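# Push the bottle upright into the row's gap

## Task

Nudge the bottle across the table into the empty slot in the row, never grasping it between the fingers, raising it or knocking it over. At the end it must stand upright with no support from the robot, every other item in the row must still be where it started, and no box or carton may be rotated beyond a small amount.

## Robot and tools

Robot: a single arm with seven revolute joints and a two-finger parallel gripper. The only camera is cam_wrist (896x504 pixels), mounted on the hand. A loose object may occasionally get a short push from outside, and anything that leaves the table counts as failure.

Frame: every position in a result is in the scene frame. Its origin sits on the table surface straight below the arm's base. +z is up, +x points forward, and +y is to the left when facing along +x. The base itself may be slightly tilted. Positions are in metres, velocities in m/s and rad/s, and orientation is a quaternion in w,x,y,z order (end_effector_quat_wxyz). The reported hand position (end_effector_position) is an estimate that gets less accurate the farther the arm reaches. It marks the spot between the finger pads when they are closed, about 2 cm behind the tips. The fingers point along the gripper's +z axis and separate along its y axis. Closing pushes the tips roughly 10 mm further along +z.

Tool execute_actions, argument actions: a list holding zero or one item. An empty list sends nothing and only reports the state, with pictures. An item with rows is a motion: rows is a list of 1 to 15 rows, and steps (1 to 15, default 15) is how many control steps it lasts, each 1/30 s. One row is used per step, and the final row repeats if there are fewer rows than steps. A motion must last at least 10 steps. An item with only steps (up to 300) is a wait that sends no command. Optional pictures (true/false) asks for camera images. Without it, images come only with the empty list.

Each row has exactly 8 plain numbers for this one arm. The first seven are absolute joint target angles in radians, not offsets, in this order with these stated ranges: waist -6.283 to 6.283, shoulder -2.059 to 2.094, upper arm roll -6.283 to 6.283, elbow -0.192 to 3.927, forearm roll -6.283 to 6.283, wrist pitch -1.693 to 3.142, wrist roll -6.283 to 6.283. The eighth is the gripper opening, an absolute command from -1 (closed) to +1 (fully open). Each joint's real end can sit up to 0.010 rad either side of its stated end. A call is refused, and nothing is sent, if a target goes more than 0.010 rad beyond a stated end and also further out than that joint's last reported angle. A target past the real end is clipped to that end, and "joint sent to its limit" is reported, possibly about an earlier motion. The absence of that line does not prove there is room left.

Motion limits: each joint's target moves at no more than 3.14 rad/s and takes 0.16 s to reach that speed. All joints are slowed together so that, starting from rest, they arrive at the same time. On every step, a target is held within 0.623 rad of the joint's measured angle. If the targets would move the hand more than 70 mm from where it is measured, all of them are pulled back toward the current angles. A far target therefore takes several steps.

Timing: a result is taken 10 steps before the motion finishes. Those last steps, plus your writing and thinking time, keep running before the next call starts. The arm keeps heading for the last row you sent until it has nearly stopped, for example when blocked, or until a step is HELD. After that only a new motion moves it further. Fingers that are mid-open or mid-close keep going.

Result lines: Joint positions and Joint velocities list the seven joints in the order above, then the finger-pad gap (m, 0.084 when fully open). grip_measured is the measured opening on the command's -1 to 1 scale. Joint torques list the total drive output for each joint. Each reading has an offset, a scale and noise, is not zero in free air, and can shift with a new command. "joint command not followed" means a clearance check altered or blocked targets; mounting blocks and posts count as part of the arm. HELD marks steps on which some or all of your row was not sent. MOTOR HOT appears from 65 °C. At 80 °C the brakes lock until the motors cool, reported as OVER-TEMPERATURE FAULT. Motors heat while carrying or pushing against a load, including while you write.

Torque fault: if contact torque reaches a joint's load limit (N m: waist 47, shoulder 47, upper arm roll 28.2, elbow 28.2, forearm roll 28.2, wrist pitch 18.8, wrist roll 18.8), the arm halts, backs that joint off slightly, holds for 10 s, and drops the rest of the call. Avoid hard shoves into the table, the row or the bottle.

Gripping, for reference only, since this job forbids grasping the bottle: commanding an opening below grip_measured squeezes, harder the further below it is, up to about 24 N per pad.

Tool zoom_image: camera "cam_wrist" and region [x0, y0, x1, y1] in pixels of the latest full image, with (0, 0) at top left and at most 504x504. It returns a closer crop.

Tool finished_scene: scene is the number of the current scene. Call it only when the bottle stands freely upright in the gap with the hand clear of it. Replying without any tool call ends everything.

Advice: push the bottle low on its body with the fingertips or the side of the hand using slow, short moves, so it slides rather than topples. Check cam_wrist often. Keep away from neighbouring boxes and cartons so they neither shift nor rotate, then back the hand away gently before ending.

Each tool is called after "Call:" as a command line: name --argument value for each argument, lists and objects as JSON in quotes; but a table of rows of numbers goes row by row, as --pt "numbers of a row", without its own name.

## Session

Call:
execute_actions --actions '[]'

Scene clock: 0.00 s of 4500.00 s.
end_effector_position=(+0.5751, +0.3154, +0.2920) grip_measured=+1.00 end_effector_quat_wxyz=(-0.080, +0.727, -0.670, +0.123) end_effector_velocity=(-0.000, -0.000, +0.000) end_effector_angular_velocity=(-0.000, -0.000, -0.001)
Joint positions: [ 0.043 -0.025 -0.122  1.193  0.888  0.956  1.171  0.084]
Joint velocities: [ 0.    -0.001 -0.001 -0.001 -0.001  0.     0.001 -0.   ]
Joint torques (N m, as the arm reports them, + toward a larger angle): no reading

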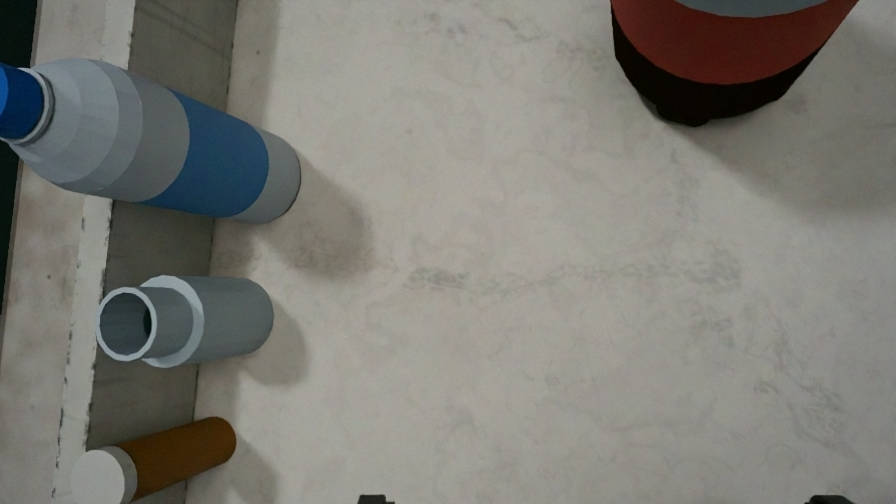

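Call:
execute_actions --actions '[{"rows":[[-0.35,-0.025,-0.122,1.193,0.888,1.25,1.0,-1]]}]'

Call:
execute_actions --actions '[{"steps":30}]' --pictures true

Scene clock: 2.53 s of 4500.00 s.
end_effector_position=(+0.5709, +0.2936, +0.3091) grip_measured=+0.26 end_effector_quat_wxyz=(-0.077, +0.724, -0.675, +0.117) end_effector_velocity=(-0.028, -0.399, +0.331) end_effector_angular_velocity=(+0.053, -0.067, -0.352)
Joint positions: [-0.034 -0.025 -0.114  1.193  0.888  1.019  1.135  0.055]
Joint velocities: [-1.111  0.007 -0.067 -0.011 -0.001  0.785 -0.461 -0.206]
Joint torques (N m, as the arm reports them, + toward a larger angle): [-20.78 -16.36 -18.67   8.45  -1.    -3.74  -0.18]
Steps of this call (steps 1 to 71: nothing new was sent; steps 72 to 76: the first 5 steps of this action). Readings (joint positions):
72: [0.043 -0.025 -0.123 1.193 0.888 0.956 1.171]
73: [0.040 -0.025 -0.122 1.193 0.888 0.959 1.169]
75: [0.001 -0.025 -0.114 1.194 0.888 0.993 1.150]
76: the state above

Scene clock: 3.53 s of 4500.00 s.
end_effector_position=(+0.5418, +0.1966, +0.3988) grip_measured=-1.00 end_effector_quat_wxyz=(-0.093, +0.695, -0.704, +0.113) end_effector_velocity=(-0.000, -0.001, +0.001) end_effector_angular_velocity=(+0.000, -0.002, -0.004)
Joint positions: [-0.35  -0.025 -0.122  1.193  0.888  1.25   1.     0.   ]
Joint velocities: [-0.001  0.001 -0.002 -0.     0.    -0.     0.001  0.   ]
Joint torques (N m, as the arm reports them, + toward a larger angle): [-13.93 -10.58 -11.74   9.46   0.08  -2.55  -0.4 ]
Kept back: nothing.
Steps of this call (steps 1 to 10: the last 10 steps of your previous action; steps 11 to 30: the robot went on to your last target). Readings (joint positions):
1: [-0.071 -0.025 -0.118 1.193 0.888 1.045 1.120]
2: [-0.107 -0.025 -0.123 1.193 0.888 1.068 1.105]
4: [-0.175 -0.025 -0.125 1.193 0.888 1.117 1.076]
8: [-0.306 -0.025 -0.125 1.193 0.888 1.215 1.020]
30: the state above
The arm was judged still, so your last target was given up. Only a new action makes it travel on or press farther. Fingers that are still opening or closing keep moving.

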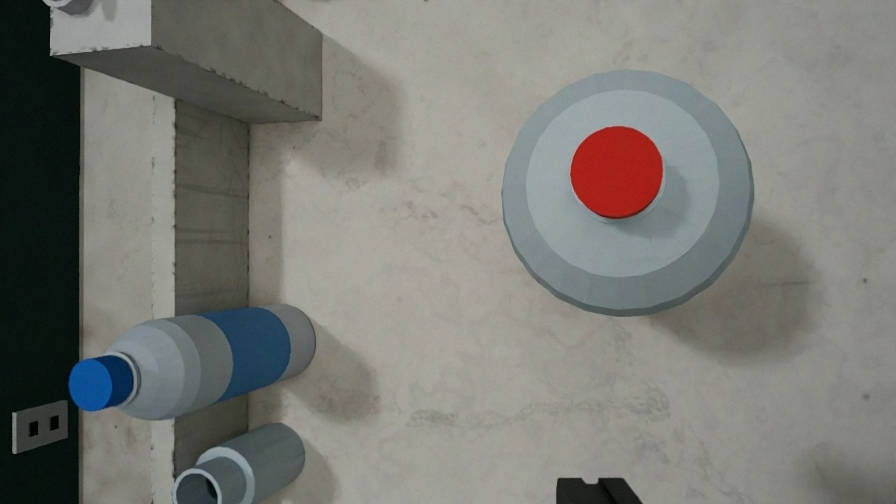

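Call:
execute_actions --actions '[{"rows":[[0.0,-0.2,-0.05,0.6,0.8,1.0,0.8,-0.4]]}]'

Call:
execute_actions --actions '[{"steps":15}]'

Call:
execute_actions --actions '[{"rows":[[0.22,-0.1,0,0.3,0,0.3,0.7,-0.4]]}]'

Call:
execute_actions --actions '[{"steps":20}]'

Call:
execute_actions --actions '[{"rows":[[0.25,0.385,0,0.38,0,-0.58,0.7,-0.4]]}]'

Call:
execute_actions --actions '[{"steps":20}]'

Call:
execute_actions --actions '[{"rows":[[0.26,0.63,0,0.44,0,-1.02,0.7,-0.4]],"steps":10}]'

Call:
execute_actions --actions '[{"rows":[[0.27,0.871,0,0.507,0,-1.464,0.7,-0.4]]}]'

Call:
execute_actions --actions '[{"steps":20}]' --pictures true

Scene clock: 7.03 s of 4500.00 s.
end_effector_position=(+0.5276, +0.1978, +0.3684) grip_measured=-0.42 end_effector_quat_wxyz=(-0.074, +0.706, -0.697, +0.102) end_effector_velocity=(-0.235, +0.048, -0.504) end_effector_angular_velocity=(-0.088, +0.821, +0.320)
Joint positions: [-0.307 -0.05  -0.118  1.119  0.877  1.215  0.973  0.026]
Joint velocities: [ 0.603 -0.281  0.181 -1.041 -0.148 -0.381 -0.323  0.006]
Joint torques (N m, as the arm reports them, + toward a larger angle): [-9.98 -8.52 -8.74  8.62 -0.13 -1.91 -0.31]
Steps of this call (steps 1 to 90: nothing new was sent; then 0.33 s passed at rest; steps 91 to 95: the first 5 steps of this action). Readings (joint positions):
91: [-0.350 -0.025 -0.122 1.193 0.888 1.250 1.000]
92: [-0.348 -0.026 -0.122 1.190 0.887 1.248 0.999]
94: [-0.326 -0.040 -0.122 1.153 0.881 1.228 0.984]
95: the state above

Scene clock: 7.53 s of 4500.00 s.
end_effector_position=(+0.3820, +0.1978, +0.1866) grip_measured=-0.42 end_effector_quat_wxyz=(+0.069, +0.774, -0.629, +0.003) end_effector_velocity=(-0.334, -0.041, -0.256) end_effector_angular_velocity=(-0.195, +0.646, +0.367)
Joint positions: [-0.037 -0.181 -0.057  0.662  0.809  1.027  0.821  0.026]
Joint velocities: [ 0.477 -0.237  0.108 -0.823 -0.119 -0.323 -0.263 -0.   ]
Joint torques (N m, as the arm reports them, + toward a larger angle): [-11.64 -10.59 -10.93   9.68   0.23  -2.    -0.02]
Kept back: nothing.
Steps of this call (steps 1 to 10: the last 10 steps of your previous action; steps 11 to 15: the robot went on to your last target). Readings (joint positions):
1: [-0.287 -0.058 -0.111 1.085 0.872 1.203 0.963]
2: [-0.268 -0.066 -0.105 1.053 0.867 1.191 0.953]
4: [-0.232 -0.083 -0.097 0.994 0.858 1.166 0.933]
8: [-0.161 -0.119 -0.082 0.873 0.841 1.115 0.892]
15: the state above

Scene clock: 7.70 s of 4500.00 s.
end_effector_position=(+0.3505, +0.1669, +0.1605) grip_measured=-0.42 end_effector_quat_wxyz=(+0.137, +0.798, -0.587, +0.014) end_effector_velocity=(-0.181, -0.414, -0.158) end_effector_angular_velocity=(-1.553, +0.612, +1.263)
Joint positions: [ 0.024 -0.18  -0.046  0.572  0.709  0.913  0.79   0.026]
Joint velocities: [ 0.491  0.228  0.09  -0.664 -1.448 -1.432 -0.228  0.   ]
Joint torques (N m, as the arm reports them, + toward a larger angle): [-6.21 -7.64 -7.82  2.72 -2.46 -2.32 -0.2 ]
Steps of this call (steps 1 to 5: the first 5 steps of this action). Readings (joint positions):
1: [-0.023 -0.188 -0.053 0.638 0.806 1.018 0.814]
2: [-0.012 -0.191 -0.051 0.620 0.800 1.008 0.808]
4: [0.009 -0.187 -0.048 0.591 0.754 0.958 0.797]
5: the state above

Scene clock: 8.37 s of 4500.00 s.
end_effector_position=(+0.3132, +0.0824, +0.1125) grip_measured=-0.42 end_effector_quat_wxyz=(+0.363, +0.913, -0.170, +0.075) end_effector_velocity=(-0.004, -0.001, -0.003) end_effector_angular_velocity=(-0.005, +0.017, +0.015)
Joint positions: [ 0.219 -0.101 -0.001  0.301  0.002  0.301  0.7    0.026]
Joint velocities: [ 0.005  0.003  0.003 -0.009 -0.014 -0.008 -0.002 -0.   ]
Joint torques (N m, as the arm reports them, + toward a larger angle): [ -8.25 -10.39  -7.17   1.64   0.21  -0.6    0.  ]
Kept back: nothing.
Steps of this call (steps 1 to 10: the last 10 steps of your previous action; steps 11 to 20: the robot went on to your last target). Readings (joint positions):
1: [0.042 -0.172 -0.042 0.548 0.659 0.863 0.782]
2: [0.060 -0.164 -0.037 0.521 0.602 0.808 0.773]
4: [0.101 -0.147 -0.028 0.463 0.462 0.677 0.754]
8: [0.185 -0.113 -0.007 0.347 0.140 0.415 0.716]
20: the state above

Scene clock: 8.53 s of 4500.00 s.
end_effector_position=(+0.3245, +0.0790, +0.1010) grip_measured=-0.42 end_effector_quat_wxyz=(+0.354, +0.917, -0.161, +0.089) end_effector_velocity=(+0.177, -0.078, -0.211) end_effector_angular_velocity=(+0.207, -0.367, +0.463)
Joint positions: [ 0.224 -0.031 -0.001  0.313  0.001  0.204  0.7    0.026]
Joint velocities: [ 0.08   1.293 -0.001  0.229 -0.003 -1.685  0.001  0.   ]
Joint torques (N m, as the arm reports them, + toward a larger angle): [-7.3   3.53 -6.7   0.86  0.93 -1.88 -0.08]
Steps of this call (steps 1 to 5: the first 5 steps of this action). Readings (joint positions):
1: [0.219 -0.100 -0.000 0.301 0.001 0.300 0.700]
2: [0.220 -0.098 -0.000 0.301 0.001 0.296 0.700]
4: [0.222 -0.066 -0.001 0.307 0.001 0.251 0.700]
5: the state above

Scene clock: 9.20 s of 4500.00 s.
end_effector_position=(+0.4062, +0.0888, +0.0527) grip_measured=-0.42 end_effector_quat_wxyz=(+0.242, +0.933, -0.075, +0.254) end_effector_velocity=(+0.000, +0.000, -0.001) end_effector_angular_velocity=(+0.003, -0.002, +0.002)
Joint positions: [ 0.25   0.384 -0.     0.38   0.    -0.579  0.7    0.026]
Joint velocities: [ 0.001  0.007  0.001  0.001  0.    -0.01   0.002 -0.   ]
Joint torques (N m, as the arm reports them, + toward a larger angle): [-10.72 -13.08  -8.29  -1.14   1.98  -1.66  -0.03]
Kept back: nothing.
Steps of this call (steps 1 to 10: the last 10 steps of your previous action; steps 11 to 20: the robot went on to your last target). Readings (joint positions):
1: [0.227 0.019 -0.001 0.322 0.000 0.138 0.700]
2: [0.231 0.078 -0.000 0.332 0.000 0.058 0.700]
4: [0.238 0.196 0.000 0.349 0.000 -0.126 0.700]
8: [0.247 0.343 0.000 0.372 0.000 -0.454 0.700]
20: the state above

Scene clock: 9.23 s of 4500.00 s.
end_effector_position=(+0.4062, +0.0888, +0.0526) grip_measured=-0.42 end_effector_quat_wxyz=(+0.242, +0.933, -0.075, +0.254) end_effector_velocity=(+0.000, -0.001, -0.001) end_effector_angular_velocity=(+0.001, -0.002, +0.001)
Joint positions: [ 0.25   0.384 -0.     0.38   0.    -0.579  0.7    0.026]
Joint velocities: [ 0.001  0.007 -0.001  0.001  0.    -0.008  0.001 -0.   ]
Joint torques (N m, as the arm reports them, + toward a larger angle): [-12.06 -13.84  -7.77  -1.56   2.13  -1.73  -0.3 ]
Kept back: the last 10 steps of this action.
Steps of this call (step 1: the robot went on to your last target). Readings (joint positions):
1: the state above

Scene clock: 9.73 s of 4500.00 s.
end_effector_position=(+0.4354, +0.1029, +0.0433) grip_measured=-0.42 end_effector_quat_wxyz=(+0.152, +0.918, -0.016, +0.367) end_effector_velocity=(+0.062, +0.072, +0.014) end_effector_angular_velocity=(+0.411, -0.736, +0.749)
Joint positions: [ 0.262  0.675 -0.     0.454  0.    -1.109  0.7    0.026]
Joint velocities: [ 0.038  0.927 -0.002  0.283  0.001 -1.77   0.001 -0.   ]
Joint torques (N m, as the arm reports them, + toward a larger angle): [-11.93  -3.64  -7.86  -4.34   2.01  -2.73  -0.18]
Steps of this call (steps 1 to 10: the last 10 steps of your previous action; steps 11 to 15: the first 5 steps of this action). Readings (joint positions):
11: [0.259 0.613 0.000 0.434 -0.000 -0.980 0.700]
12: [0.260 0.621 0.000 0.436 -0.000 -0.999 0.700]
14: [0.261 0.649 -0.000 0.446 0.000 -1.058 0.700]
15: the state above

Scene clock: 10.40 s of 4500.00 s.
end_effector_position=(+0.4340, +0.1121, +0.0475) grip_measured=-0.42 end_effector_quat_wxyz=(+0.088, +0.894, +0.024, +0.438) end_effector_velocity=(-0.001, -0.001, -0.001) end_effector_angular_velocity=(-0.001, +0.002, -0.002)
Joint positions: [ 0.27   0.87  -0.     0.507  0.    -1.464  0.7    0.026]
Joint velocities: [-0.     0.004  0.    -0.     0.    -0.001  0.001 -0.   ]
Joint torques (N m, as the arm reports them, + toward a larger angle): [-13.48 -12.37  -8.67  -4.93   1.76  -1.92  -0.24]
Kept back: nothing.
Steps of this call (steps 1 to 10: the last 10 steps of your previous action; steps 11 to 20: the robot went on to your last target). Readings (joint positions):
1: [0.263 0.710 -0.000 0.465 0.000 -1.175 0.700]
2: [0.265 0.750 -0.000 0.475 0.000 -1.246 0.700]
4: [0.268 0.818 0.000 0.492 -0.000 -1.362 0.700]
8: [0.270 0.864 0.000 0.504 -0.000 -1.447 0.700]
20: the state above

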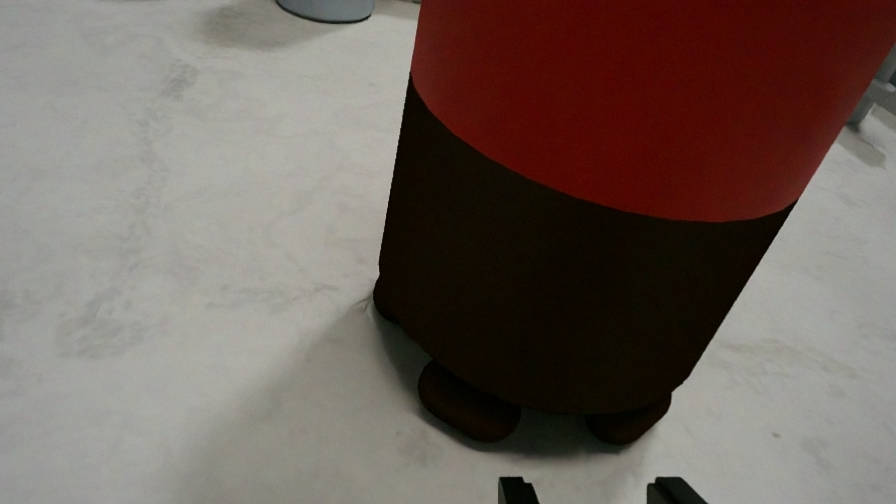

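Call:
execute_actions --actions '[{"rows":[[0.267,0.872,0,0.518,0,-1.457,0.7,-0.4],[0.264,0.873,0,0.529,0,-1.45,0.7,-0.4],[0.261,0.875,0,0.54,0,-1.443,0.7,-0.4],[0.258,0.876,0,0.552,0,-1.436,0.7,-0.4],[0.255,0.877,0,0.563,0,-1.429,0.7,-0.4],[0.251,0.878,0,0.574,0,-1.421,0.7,-0.4],[0.248,0.879,0,0.585,0,-1.414,0.7,-0.4],[0.245,0.88,0,0.596,0,-1.407,0.7,-0.4],[0.242,0.881,0,0.607,0,-1.4,0.7,-0.4],[0.239,0.883,0,0.619,0,-1.393,0.7,-0.4]]}]'

Call:
execute_actions --actions '[{"rows":[[0.236,0.885,0,0.63,0,-1.386,0.7,-0.4],[0.233,0.887,0,0.641,0,-1.379,0.7,-0.4],[0.23,0.889,0,0.652,0,-1.372,0.7,-0.4],[0.227,0.891,0,0.664,0,-1.365,0.7,-0.4],[0.224,0.893,0,0.675,0,-1.358,0.7,-0.4],[0.22,0.895,0,0.686,0,-1.35,0.7,-0.4],[0.217,0.897,0,0.697,0,-1.343,0.7,-0.4],[0.214,0.899,0,0.709,0,-1.336,0.7,-0.4],[0.211,0.901,0,0.72,0,-1.329,0.7,-0.4],[0.208,0.903,0,0.731,0,-1.322,0.7,-0.4]]}]'

Call:
execute_actions --actions '[{"steps":15}]' --pictures true

Scene clock: 11.83 s of 4500.00 s.
end_effector_position=(+0.4418, +0.1115, +0.0466) grip_measured=-0.42 end_effector_quat_wxyz=(+0.088, +0.893, +0.023, +0.441) end_effector_velocity=(+0.105, -0.004, -0.005) end_effector_angular_velocity=(+0.021, -0.113, -0.000)
Joint positions: [ 0.264  0.874  0.     0.529 -0.    -1.449  0.7    0.026]
Joint velocities: [-0.076  0.032 -0.003  0.288  0.001  0.172 -0.001 -0.   ]
Joint torques (N m, as the arm reports them, + toward a larger angle): [-13.38 -13.9   -8.65  -4.24   1.52  -2.62  -0.6 ]
Steps of this call (steps 1 to 15: the robot went on to your last target; steps 16 to 38: nothing new was sent; steps 39 to 43: the first 5 steps of this action). Readings (joint positions):
39: [0.270 0.871 0.000 0.507 -0.000 -1.464 0.700]
40: [0.270 0.871 0.000 0.509 -0.000 -1.463 0.700]
42: [0.266 0.873 0.000 0.520 -0.000 -1.455 0.700]
43: the state above

Scene clock: 12.33 s of 4500.00 s.
end_effector_position=(+0.4815, +0.1088, +0.0456) grip_measured=-0.42 end_effector_quat_wxyz=(+0.087, +0.884, +0.018, +0.458) end_effector_velocity=(+0.108, -0.005, +0.001) end_effector_angular_velocity=(+0.020, -0.110, -0.003)
Joint positions: [ 0.233  0.888  0.     0.64  -0.    -1.379  0.7    0.026]
Joint velocities: [-0.078  0.047 -0.002  0.303 -0.001  0.176  0.001 -0.   ]
Joint torques (N m, as the arm reports them, + toward a larger angle): [-15.42 -15.67  -9.16  -1.68   2.02  -2.5   -0.19]
Steps of this call (steps 1 to 10: the last 10 steps of your previous action; steps 11 to 15: the first 5 steps of this action). Readings (joint positions):
11: [0.240 0.883 0.000 0.616 -0.000 -1.394 0.700]
12: [0.239 0.883 0.000 0.618 -0.000 -1.393 0.700]
14: [0.236 0.886 0.000 0.630 -0.000 -1.384 0.700]
15: the state above

Scene clock: 12.83 s of 4500.00 s.
end_effector_position=(+0.5135, +0.1057, +0.0469) grip_measured=-0.42 end_effector_quat_wxyz=(+0.086, +0.877, +0.013, +0.472) end_effector_velocity=(+0.001, +0.000, -0.002) end_effector_angular_velocity=(+0.001, +0.002, -0.002)
Joint positions: [ 0.208  0.903 -0.     0.73   0.    -1.323  0.7    0.026]
Joint velocities: [-0.002  0.001  0.003  0.005  0.     0.006 -0.001 -0.   ]
Joint torques (N m, as the arm reports them, + toward a larger angle): [-15.8  -14.62  -9.97  -1.86   1.79  -2.06  -0.31]
Kept back: nothing.
Steps of this call (steps 1 to 10: the last 10 steps of your previous action; steps 11 to 15: the robot went on to your last target). Readings (joint positions):
1: [0.231 0.889 0.000 0.650 -0.000 -1.373 0.700]
2: [0.228 0.891 0.000 0.661 -0.000 -1.366 0.700]
4: [0.221 0.895 0.000 0.683 -0.000 -1.352 0.700]
8: [0.211 0.901 -0.000 0.722 -0.000 -1.329 0.700]
15: the state above

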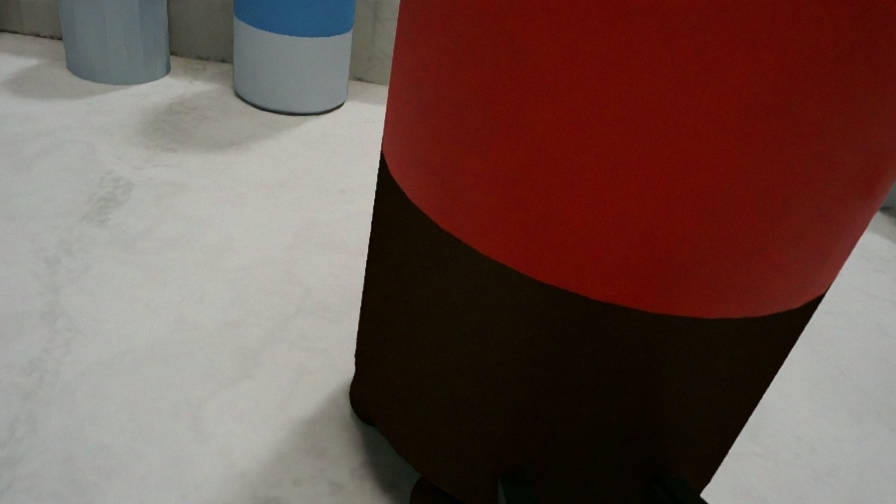

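Call:
execute_actions --actions '[{"rows":[[0.206,0.906,0,0.744,0,-1.315,0.7,-0.4],[0.203,0.909,0,0.757,0,-1.309,0.7,-0.4],[0.201,0.913,0,0.77,0,-1.302,0.7,-0.4],[0.198,0.916,0,0.783,0,-1.295,0.7,-0.4],[0.196,0.92,0,0.796,0,-1.288,0.7,-0.4],[0.194,0.923,0,0.81,0,-1.282,0.7,-0.4],[0.191,0.927,0,0.823,0,-1.275,0.7,-0.4],[0.189,0.931,0,0.836,0,-1.268,0.7,-0.4],[0.186,0.935,0,0.849,0,-1.262,0.7,-0.4],[0.184,0.939,0,0.862,0,-1.255,0.7,-0.4]],"steps":10}]'

Call:
execute_actions --actions '[{"rows":[[0.182,0.943,0,0.875,0,-1.248,0.7,-0.4],[0.179,0.947,0,0.888,0,-1.242,0.7,-0.4],[0.177,0.951,0,0.901,0,-1.235,0.7,-0.4],[0.174,0.955,0,0.914,0,-1.228,0.7,-0.4],[0.172,0.96,0,0.927,0,-1.221,0.7,-0.4],[0.17,0.964,0,0.94,0,-1.215,0.7,-0.4],[0.167,0.968,0,0.954,0,-1.208,0.7,-0.4],[0.165,0.973,0,0.967,0,-1.201,0.7,-0.4],[0.162,0.977,0,0.98,0,-1.195,0.7,-0.4],[0.16,0.9815,0,0.993,0,-1.188,0.7,-0.4]],"steps":10}]'

Call:
execute_actions --actions '[{"steps":18}]' --pictures true

Scene clock: 14.17 s of 4500.00 s.
end_effector_position=(+0.5138, +0.1056, +0.0468) grip_measured=-0.42 end_effector_quat_wxyz=(+0.086, +0.877, +0.013, +0.472) end_effector_velocity=(-0.000, -0.000, -0.000) end_effector_angular_velocity=(-0.001, +0.002, -0.001)
Joint positions: [ 0.208  0.903 -0.     0.731  0.    -1.322  0.7    0.026]
Joint velocities: [-0.    -0.     0.001 -0.001  0.     0.002 -0.001 -0.   ]
Joint torques (N m, as the arm reports them, + toward a larger angle): [-17.03 -14.97  -9.98  -1.3    2.22  -2.12  -0.24]
Kept back: the last 10 steps of this action.
Steps of this call (steps 1 to 15: the robot went on to your last target; steps 16 to 40: nothing new was sent). Readings (joint positions):
1: [0.208 0.903 -0.000 0.730 0.000 -1.323 0.700]
2: [0.208 0.903 -0.000 0.730 0.000 -1.323 0.700]
4: [0.208 0.903 -0.000 0.731 0.000 -1.322 0.700]
8: [0.208 0.903 -0.000 0.731 0.000 -1.322 0.700]
40: the state above

Scene clock: 14.50 s of 4500.00 s.
end_effector_position=(+0.5417, +0.1044, +0.0460) grip_measured=-0.42 end_effector_quat_wxyz=(+0.084, +0.872, +0.012, +0.483) end_effector_velocity=(+0.120, -0.008, -0.001) end_effector_angular_velocity=(+0.020, -0.107, +0.004)
Joint positions: [ 0.192  0.926 -0.     0.819 -0.    -1.277  0.7    0.026]
Joint velocities: [-0.073  0.111  0.002  0.385 -0.     0.192 -0.    -0.   ]
Joint torques (N m, as the arm reports them, + toward a larger angle): [-17.   -16.39 -10.68  -1.07   2.28  -2.37  -0.23]
Kept back: the last 10 steps of this action.
Steps of this call (steps 1 to 10: the last 10 steps of your previous action). Readings (joint positions):
1: [0.208 0.903 -0.000 0.731 0.000 -1.322 0.700]
2: [0.208 0.904 0.000 0.733 -0.000 -1.321 0.700]
4: [0.205 0.907 0.000 0.746 -0.000 -1.314 0.700]
8: [0.197 0.919 -0.000 0.793 -0.000 -1.290 0.700]
10: the state above

Scene clock: 15.10 s of 4500.00 s.
end_effector_position=(+0.5931, +0.0984, +0.0463) grip_measured=-0.42 end_effector_quat_wxyz=(+0.082, +0.861, +0.007, +0.501) end_effector_velocity=(+0.005, -0.000, +0.001) end_effector_angular_velocity=(-0.000, -0.006, -0.000)
Joint positions: [ 0.16   0.981 -0.     0.991  0.    -1.189  0.7    0.026]
Joint velocities: [-0.003  0.004 -0.     0.015  0.001  0.007 -0.001 -0.   ]
Joint torques (N m, as the arm reports them, + toward a larger angle): [-18.81 -17.76 -10.66   0.29   2.48  -1.95  -0.29]
Kept back: nothing.
Steps of this call (steps 1 to 10: the last 10 steps of your previous action; steps 11 to 18: the robot went on to your last target). Readings (joint positions):
1: [0.190 0.930 0.000 0.832 -0.000 -1.270 0.700]
2: [0.187 0.934 -0.000 0.845 -0.000 -1.264 0.700]
4: [0.182 0.942 0.000 0.871 -0.000 -1.251 0.700]
8: [0.173 0.958 0.000 0.922 -0.000 -1.224 0.700]
18: the state above

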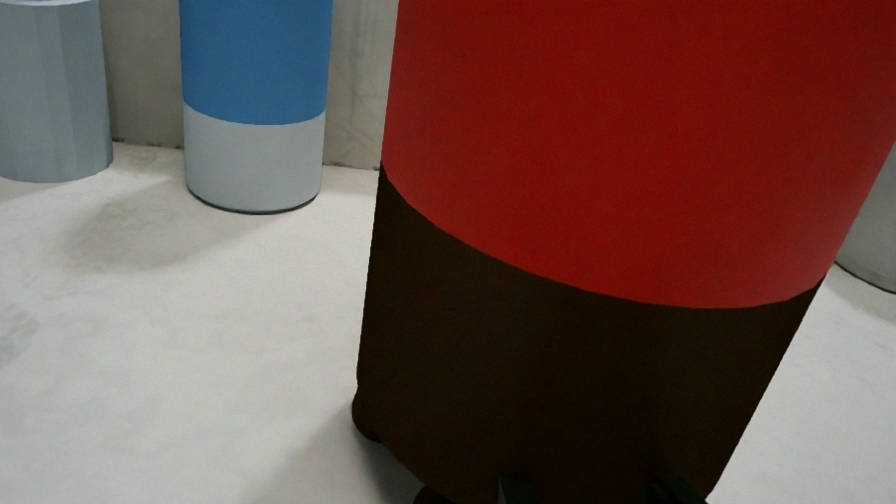

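Call:
execute_actions --actions '[{"rows":[[0.158,0.986,0,1.008,0,-1.181,0.7,-0.4],[0.156,0.992,0,1.023,0,-1.174,0.7,-0.4],[0.154,0.997,0,1.038,0,-1.167,0.7,-0.4],[0.153,1.002,0,1.053,0,-1.16,0.7,-0.4],[0.151,1.008,0,1.068,0,-1.153,0.7,-0.4],[0.149,1.013,0,1.083,0,-1.146,0.7,-0.4],[0.147,1.019,0,1.098,0,-1.139,0.7,-0.4],[0.145,1.025,0,1.113,0,-1.132,0.7,-0.4],[0.143,1.031,0,1.128,0,-1.125,0.7,-0.4],[0.141,1.037,0,1.144,0,-1.118,0.7,-0.4]],"steps":10}]'

Call:
execute_actions --actions '[{"rows":[[0.139,1.043,0,1.16,0,-1.111,0.7,-0.4],[0.137,1.049,0,1.176,0,-1.104,0.7,-0.4],[0.136,1.055,0,1.192,0,-1.097,0.7,-0.4],[0.134,1.062,0,1.208,0,-1.09,0.7,-0.4],[0.132,1.068,0,1.224,0,-1.083,0.7,-0.4],[0.13,1.075,0,1.24,0,-1.075,0.7,-0.4],[0.128,1.081,0,1.256,0,-1.068,0.7,-0.4],[0.127,1.088,0,1.272,0,-1.061,0.7,-0.4],[0.125,1.094,0,1.288,0,-1.054,0.7,-0.4],[0.123,1.101,0,1.304,0,-1.047,0.7,-0.4]],"steps":10}]'

Call:
execute_actions --actions '[{"steps":18}]' --pictures true

Scene clock: 16.43 s of 4500.00 s.
end_effector_position=(+0.5936, +0.0984, +0.0462) grip_measured=-0.42 end_effector_quat_wxyz=(+0.082, +0.861, +0.007, +0.502) end_effector_velocity=(+0.000, +0.000, -0.001) end_effector_angular_velocity=(+0.001, +0.001, -0.000)
Joint positions: [ 0.16   0.982 -0.     0.993  0.    -1.188  0.7    0.026]
Joint velocities: [-0.     0.001  0.001  0.001 -0.     0.001 -0.     0.   ]
Joint torques (N m, as the arm reports them, + toward a larger angle): [-18.11 -16.77 -10.78   0.12   2.14  -2.12  -0.32]
Kept back: the last 10 steps of this action.
Steps of this call (steps 1 to 15: the robot went on to your last target; steps 16 to 40: nothing new was sent). Readings (joint positions):
1: [0.160 0.981 -0.000 0.992 0.000 -1.189 0.700]
2: [0.160 0.981 -0.000 0.992 0.000 -1.189 0.700]
4: [0.160 0.981 -0.000 0.992 0.000 -1.188 0.700]
8: [0.160 0.981 -0.000 0.993 0.000 -1.188 0.700]
40: the state above

Scene clock: 16.77 s of 4500.00 s.
end_effector_position=(+0.6209, +0.0968, +0.0456) grip_measured=-0.42 end_effector_quat_wxyz=(+0.080, +0.856, +0.007, +0.511) end_effector_velocity=(+0.116, -0.013, -0.001) end_effector_angular_velocity=(+0.010, -0.090, +0.006)
Joint positions: [ 0.148  1.017  0.     1.093 -0.    -1.141  0.7    0.026]
Joint velocities: [-0.058  0.169 -0.002  0.44  -0.     0.201 -0.001 -0.   ]
Joint torques (N m, as the arm reports them, + toward a larger angle): [-18.55 -18.36 -10.89   0.81   1.55  -2.04   0.23]
Kept back: the last 10 steps of this action.
Steps of this call (steps 1 to 10: the last 10 steps of your previous action). Readings (joint positions):
1: [0.160 0.982 -0.000 0.993 0.000 -1.188 0.700]
2: [0.160 0.982 0.000 0.995 -0.000 -1.187 0.700]
4: [0.158 0.988 0.000 1.011 -0.000 -1.179 0.700]
8: [0.151 1.006 0.000 1.064 -0.000 -1.155 0.700]
10: the state above

Scene clock: 17.37 s of 4500.00 s.
end_effector_position=(+0.6731, +0.0918, +0.0459) grip_measured=-0.42 end_effector_quat_wxyz=(+0.076, +0.846, +0.006, +0.528) end_effector_velocity=(+0.004, -0.000, -0.000) end_effector_angular_velocity=(+0.002, -0.002, -0.000)
Joint positions: [ 0.123  1.1   -0.     1.302  0.    -1.048  0.7    0.026]
Joint velocities: [-0.003  0.008  0.002  0.018 -0.     0.008  0.    -0.   ]
Joint torques (N m, as the arm reports them, + toward a larger angle): [-21.32 -19.97 -10.67   2.49   2.3   -2.51  -0.16]
Kept back: nothing.
Steps of this call (steps 1 to 10: the last 10 steps of your previous action; steps 11 to 18: the robot went on to your last target). Readings (joint positions):
1: [0.146 1.023 0.000 1.108 -0.000 -1.134 0.700]
2: [0.144 1.029 0.000 1.123 -0.000 -1.128 0.700]
4: [0.140 1.041 0.000 1.154 -0.000 -1.114 0.700]
8: [0.133 1.066 0.000 1.217 -0.000 -1.085 0.700]
18: the state above

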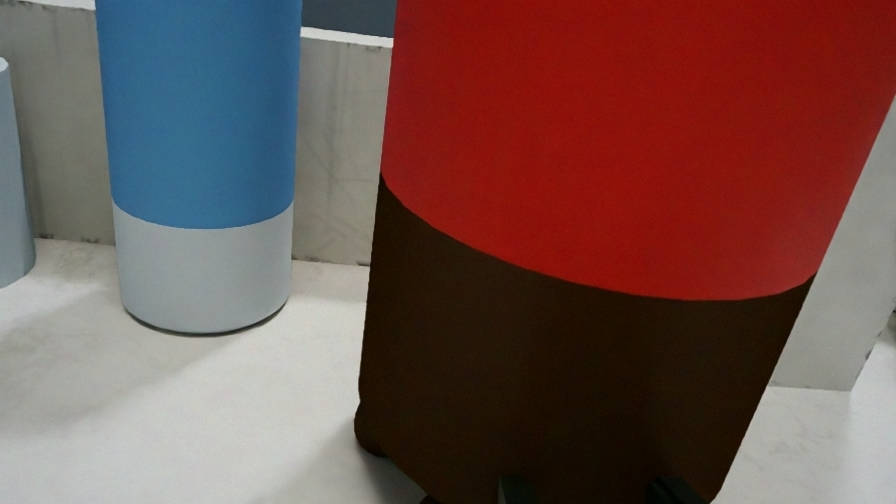

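Call:
execute_actions --actions '[{"rows":[[0.122,1.108,0,1.323,0,-1.039,0.7,-0.4],[0.121,1.116,0,1.342,0,-1.031,0.7,-0.4],[0.119,1.124,0,1.361,0,-1.023,0.7,-0.4],[0.118,1.132,0,1.38,0,-1.015,0.7,-0.4],[0.117,1.14,0,1.399,0,-1.007,0.7,-0.4],[0.116,1.148,0,1.418,0,-0.999,0.7,-0.4],[0.115,1.156,0,1.437,0,-0.991,0.7,-0.4],[0.113,1.164,0,1.456,0,-0.983,0.7,-0.4],[0.112,1.172,0,1.475,0,-0.975,0.7,-0.4],[0.111,1.18,0,1.494,0,-0.966,0.7,-0.4],[0.11,1.189,0,1.514,0,-0.958,0.7,-0.4],[0.109,1.198,0,1.534,0,-0.949,0.7,-0.4],[0.108,1.207,0,1.554,0,-0.94,0.7,-0.4],[0.106,1.216,0,1.574,0,-0.931,0.7,-0.4],[0.105,1.225,0,1.595,0,-0.922,0.7,-0.4]]}]'

Call:
execute_actions --actions '[{"steps":18}]' --pictures true

Scene clock: 19.17 s of 4500.00 s.
end_effector_position=(+0.6818, +0.0919, +0.0455) grip_measured=-0.42 end_effector_quat_wxyz=(+0.075, +0.844, +0.006, +0.531) end_effector_velocity=(+0.109, +0.001, +0.003) end_effector_angular_velocity=(+0.012, -0.086, +0.033)
Joint positions: [ 0.121  1.116  0.     1.34   0.    -1.031  0.7    0.026]
Joint velocities: [-0.034  0.189 -0.005  0.471  0.     0.197 -0.    -0.   ]
Joint torques (N m, as the arm reports them, + toward a larger angle): [-21.02 -19.94 -10.62   2.83   2.26  -2.08  -0.37]
Steps of this call (steps 1 to 15: the robot went on to your last target; steps 16 to 49: nothing new was sent; steps 50 to 54: the first 5 steps of this action). Readings (joint positions):
50: [0.123 1.101 -0.000 1.304 0.000 -1.047 0.700]
51: [0.123 1.102 0.000 1.307 -0.000 -1.046 0.700]
53: [0.122 1.110 0.000 1.326 0.000 -1.038 0.700]
54: the state above

Scene clock: 19.77 s of 4500.00 s.
end_effector_position=(+0.7343, +0.0913, +0.0445) grip_measured=-0.42 end_effector_quat_wxyz=(+0.069, +0.835, +0.009, +0.546) end_effector_velocity=(+0.005, +0.000, +0.000) end_effector_angular_velocity=(-0.000, -0.004, +0.002)
Joint positions: [ 0.105  1.224 -0.     1.592  0.    -0.923  0.7    0.026]
Joint velocities: [-0.002  0.011 -0.     0.026 -0.     0.011 -0.001  0.   ]
Joint torques (N m, as the arm reports them, + toward a larger angle): [-22.36 -21.47 -10.25   3.59   2.52  -2.09  -0.32]
Kept back: nothing.
Steps of this call (steps 1 to 10: the last 10 steps of your previous action; steps 11 to 18: the robot went on to your last target). Readings (joint positions):
1: [0.120 1.122 -0.000 1.357 0.000 -1.025 0.700]
2: [0.118 1.130 -0.000 1.374 0.000 -1.017 0.700]
4: [0.116 1.145 -0.000 1.410 0.000 -1.002 0.700]
8: [0.112 1.177 -0.000 1.486 0.000 -0.970 0.700]
18: the state above

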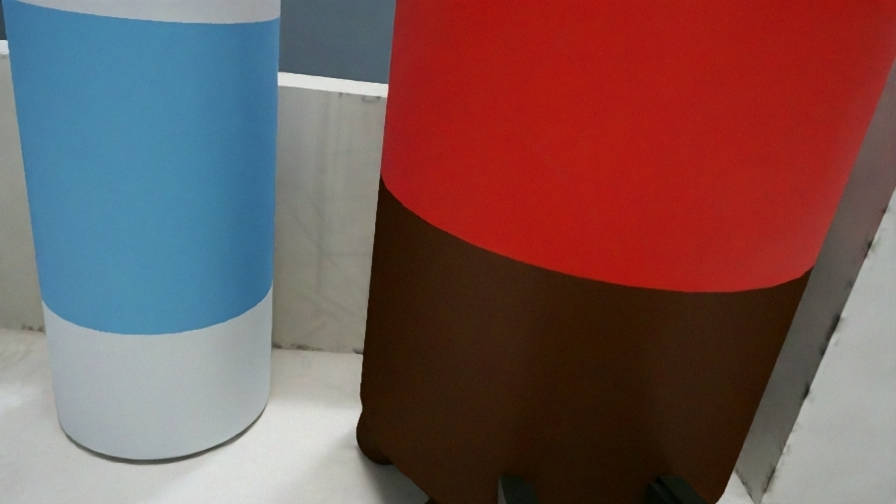

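Call:
execute_actions --actions '[{"rows":[[0.105,1.228,0,1.602,0,-0.919,0.7,-0.4],[0.104,1.231,0,1.609,0,-0.916,0.7,-0.4],[0.104,1.234,0,1.616,0,-0.913,0.7,-0.4],[0.103,1.237,0,1.623,0,-0.91,0.7,-0.4],[0.103,1.24,0,1.63,0,-0.907,0.7,-0.4]]}]'

Call:
execute_actions --actions '[{"steps":10}]'

Call:
execute_actions --actions '[{"rows":[[0.123,1.09,0,1.304,0,-1.047,0.7,-0.4]]}]'

Call:
execute_actions --actions '[{"steps":15}]' --pictures true

Scene clock: 20.53 s of 4500.00 s.
end_effector_position=(+0.7375, +0.0913, +0.0443) grip_measured=-0.42 end_effector_quat_wxyz=(+0.069, +0.834, +0.009, +0.547) end_effector_velocity=(+0.035, +0.000, +0.002) end_effector_angular_velocity=(+0.007, -0.027, +0.009)
Joint positions: [ 0.104  1.231  0.     1.61  -0.    -0.915  0.7    0.026]
Joint velocities: [-0.013  0.077  0.001  0.181 -0.001  0.077  0.002 -0.   ]
Joint torques (N m, as the arm reports them, + toward a larger angle): [-23.84 -21.82 -10.1    5.17   1.99  -1.86  -0.04]
Steps of this call (steps 1 to 15: the robot went on to your last target; steps 16 to 18: nothing new was sent; steps 19 to 23: the first 5 steps of this action). Readings (joint positions):
19: [0.105 1.225 -0.000 1.595 0.000 -0.922 0.700]
20: [0.105 1.226 -0.000 1.596 0.000 -0.921 0.700]
22: [0.105 1.229 0.000 1.604 -0.000 -0.918 0.700]
23: the state above

Scene clock: 20.87 s of 4500.00 s.
end_effector_position=(+0.7402, +0.0910, +0.0437) grip_measured=-0.41 end_effector_quat_wxyz=(+0.068, +0.834, +0.009, +0.548) end_effector_velocity=(+0.002, +0.000, +0.001) end_effector_angular_velocity=(-0.002, -0.001, -0.000)
Joint positions: [ 0.103  1.24   0.     1.627 -0.    -0.91   0.7    0.026]
Joint velocities: [-0.001  0.002 -0.001  0.009  0.     0.008 -0.001  0.   ]
Joint torques (N m, as the arm reports them, + toward a larger angle): [-24.78 -22.51 -11.28   9.47   2.42   1.25  -0.06]
Kept back: nothing.
Steps of this call (steps 1 to 10: the last 10 steps of your previous action). Readings (joint positions):
1: [0.104 1.234 0.000 1.616 -0.000 -0.913 0.700]
2: [0.104 1.237 0.000 1.620 -0.000 -0.912 0.700]
4: [0.104 1.239 0.001 1.624 -0.000 -0.911 0.700]
8: [0.103 1.240 0.001 1.626 -0.000 -0.910 0.700]
10: the state above

Scene clock: 21.03 s of 4500.00 s.
end_effector_position=(+0.7263, +0.0932, +0.0473) grip_measured=-0.42 end_effector_quat_wxyz=(+0.070, +0.835, +0.009, +0.545) end_effector_velocity=(-0.278, +0.039, +0.055) end_effector_angular_velocity=(-0.038, +0.132, -0.029)
Joint positions: [ 0.108  1.197 -0.001  1.543  0.    -0.944  0.7    0.026]
Joint velocities: [ 0.083 -0.769 -0.02  -1.561  0.005 -0.672 -0.001  0.   ]
Joint torques (N m, as the arm reports them, + toward a larger angle): [-20.02 -22.57  -8.78  -1.58   1.74  -2.87   0.25]
Steps of this call (steps 1 to 5: the first 5 steps of this action). Readings (joint positions):
1: [0.103 1.240 0.000 1.627 -0.000 -0.909 0.700]
2: [0.104 1.239 0.000 1.624 -0.000 -0.910 0.700]
4: [0.105 1.219 -0.001 1.587 0.000 -0.925 0.700]
5: the state above

Scene clock: 21.53 s of 4500.00 s.
end_effector_position=(+0.6771, +0.0974, +0.0507) grip_measured=-0.42 end_effector_quat_wxyz=(+0.073, +0.844, +0.008, +0.532) end_effector_velocity=(-0.003, +0.001, -0.002) end_effector_angular_velocity=(+0.001, +0.005, +0.000)
Joint positions: [ 0.123  1.09  -0.     1.305  0.    -1.046  0.7    0.026]
Joint velocities: [ 0.002 -0.002  0.003 -0.01  -0.001 -0.005 -0.001 -0.   ]
Joint torques (N m, as the arm reports them, + toward a larger angle): [-21.58 -19.85 -10.51   1.84   1.83  -2.44  -0.44]
Kept back: nothing.
Steps of this call (steps 1 to 10: the last 10 steps of your previous action; steps 11 to 15: the robot went on to your last target). Readings (joint positions):
1: [0.111 1.170 -0.002 1.487 0.000 -0.968 0.700]
2: [0.115 1.145 -0.001 1.431 0.000 -0.991 0.700]
4: [0.120 1.110 0.000 1.353 0.000 -1.024 0.700]
8: [0.123 1.093 -0.000 1.313 0.000 -1.042 0.700]
15: the state above

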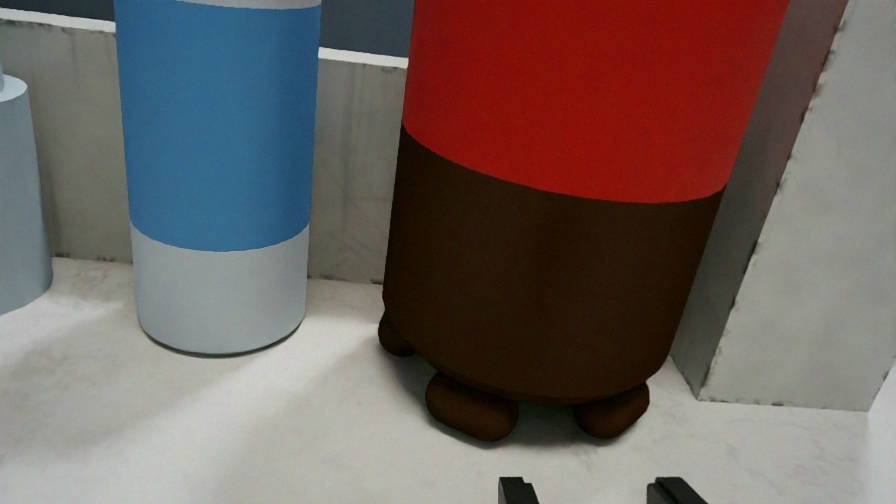

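Call:
finished_scene --scene 1

The scene is finished: the task was done.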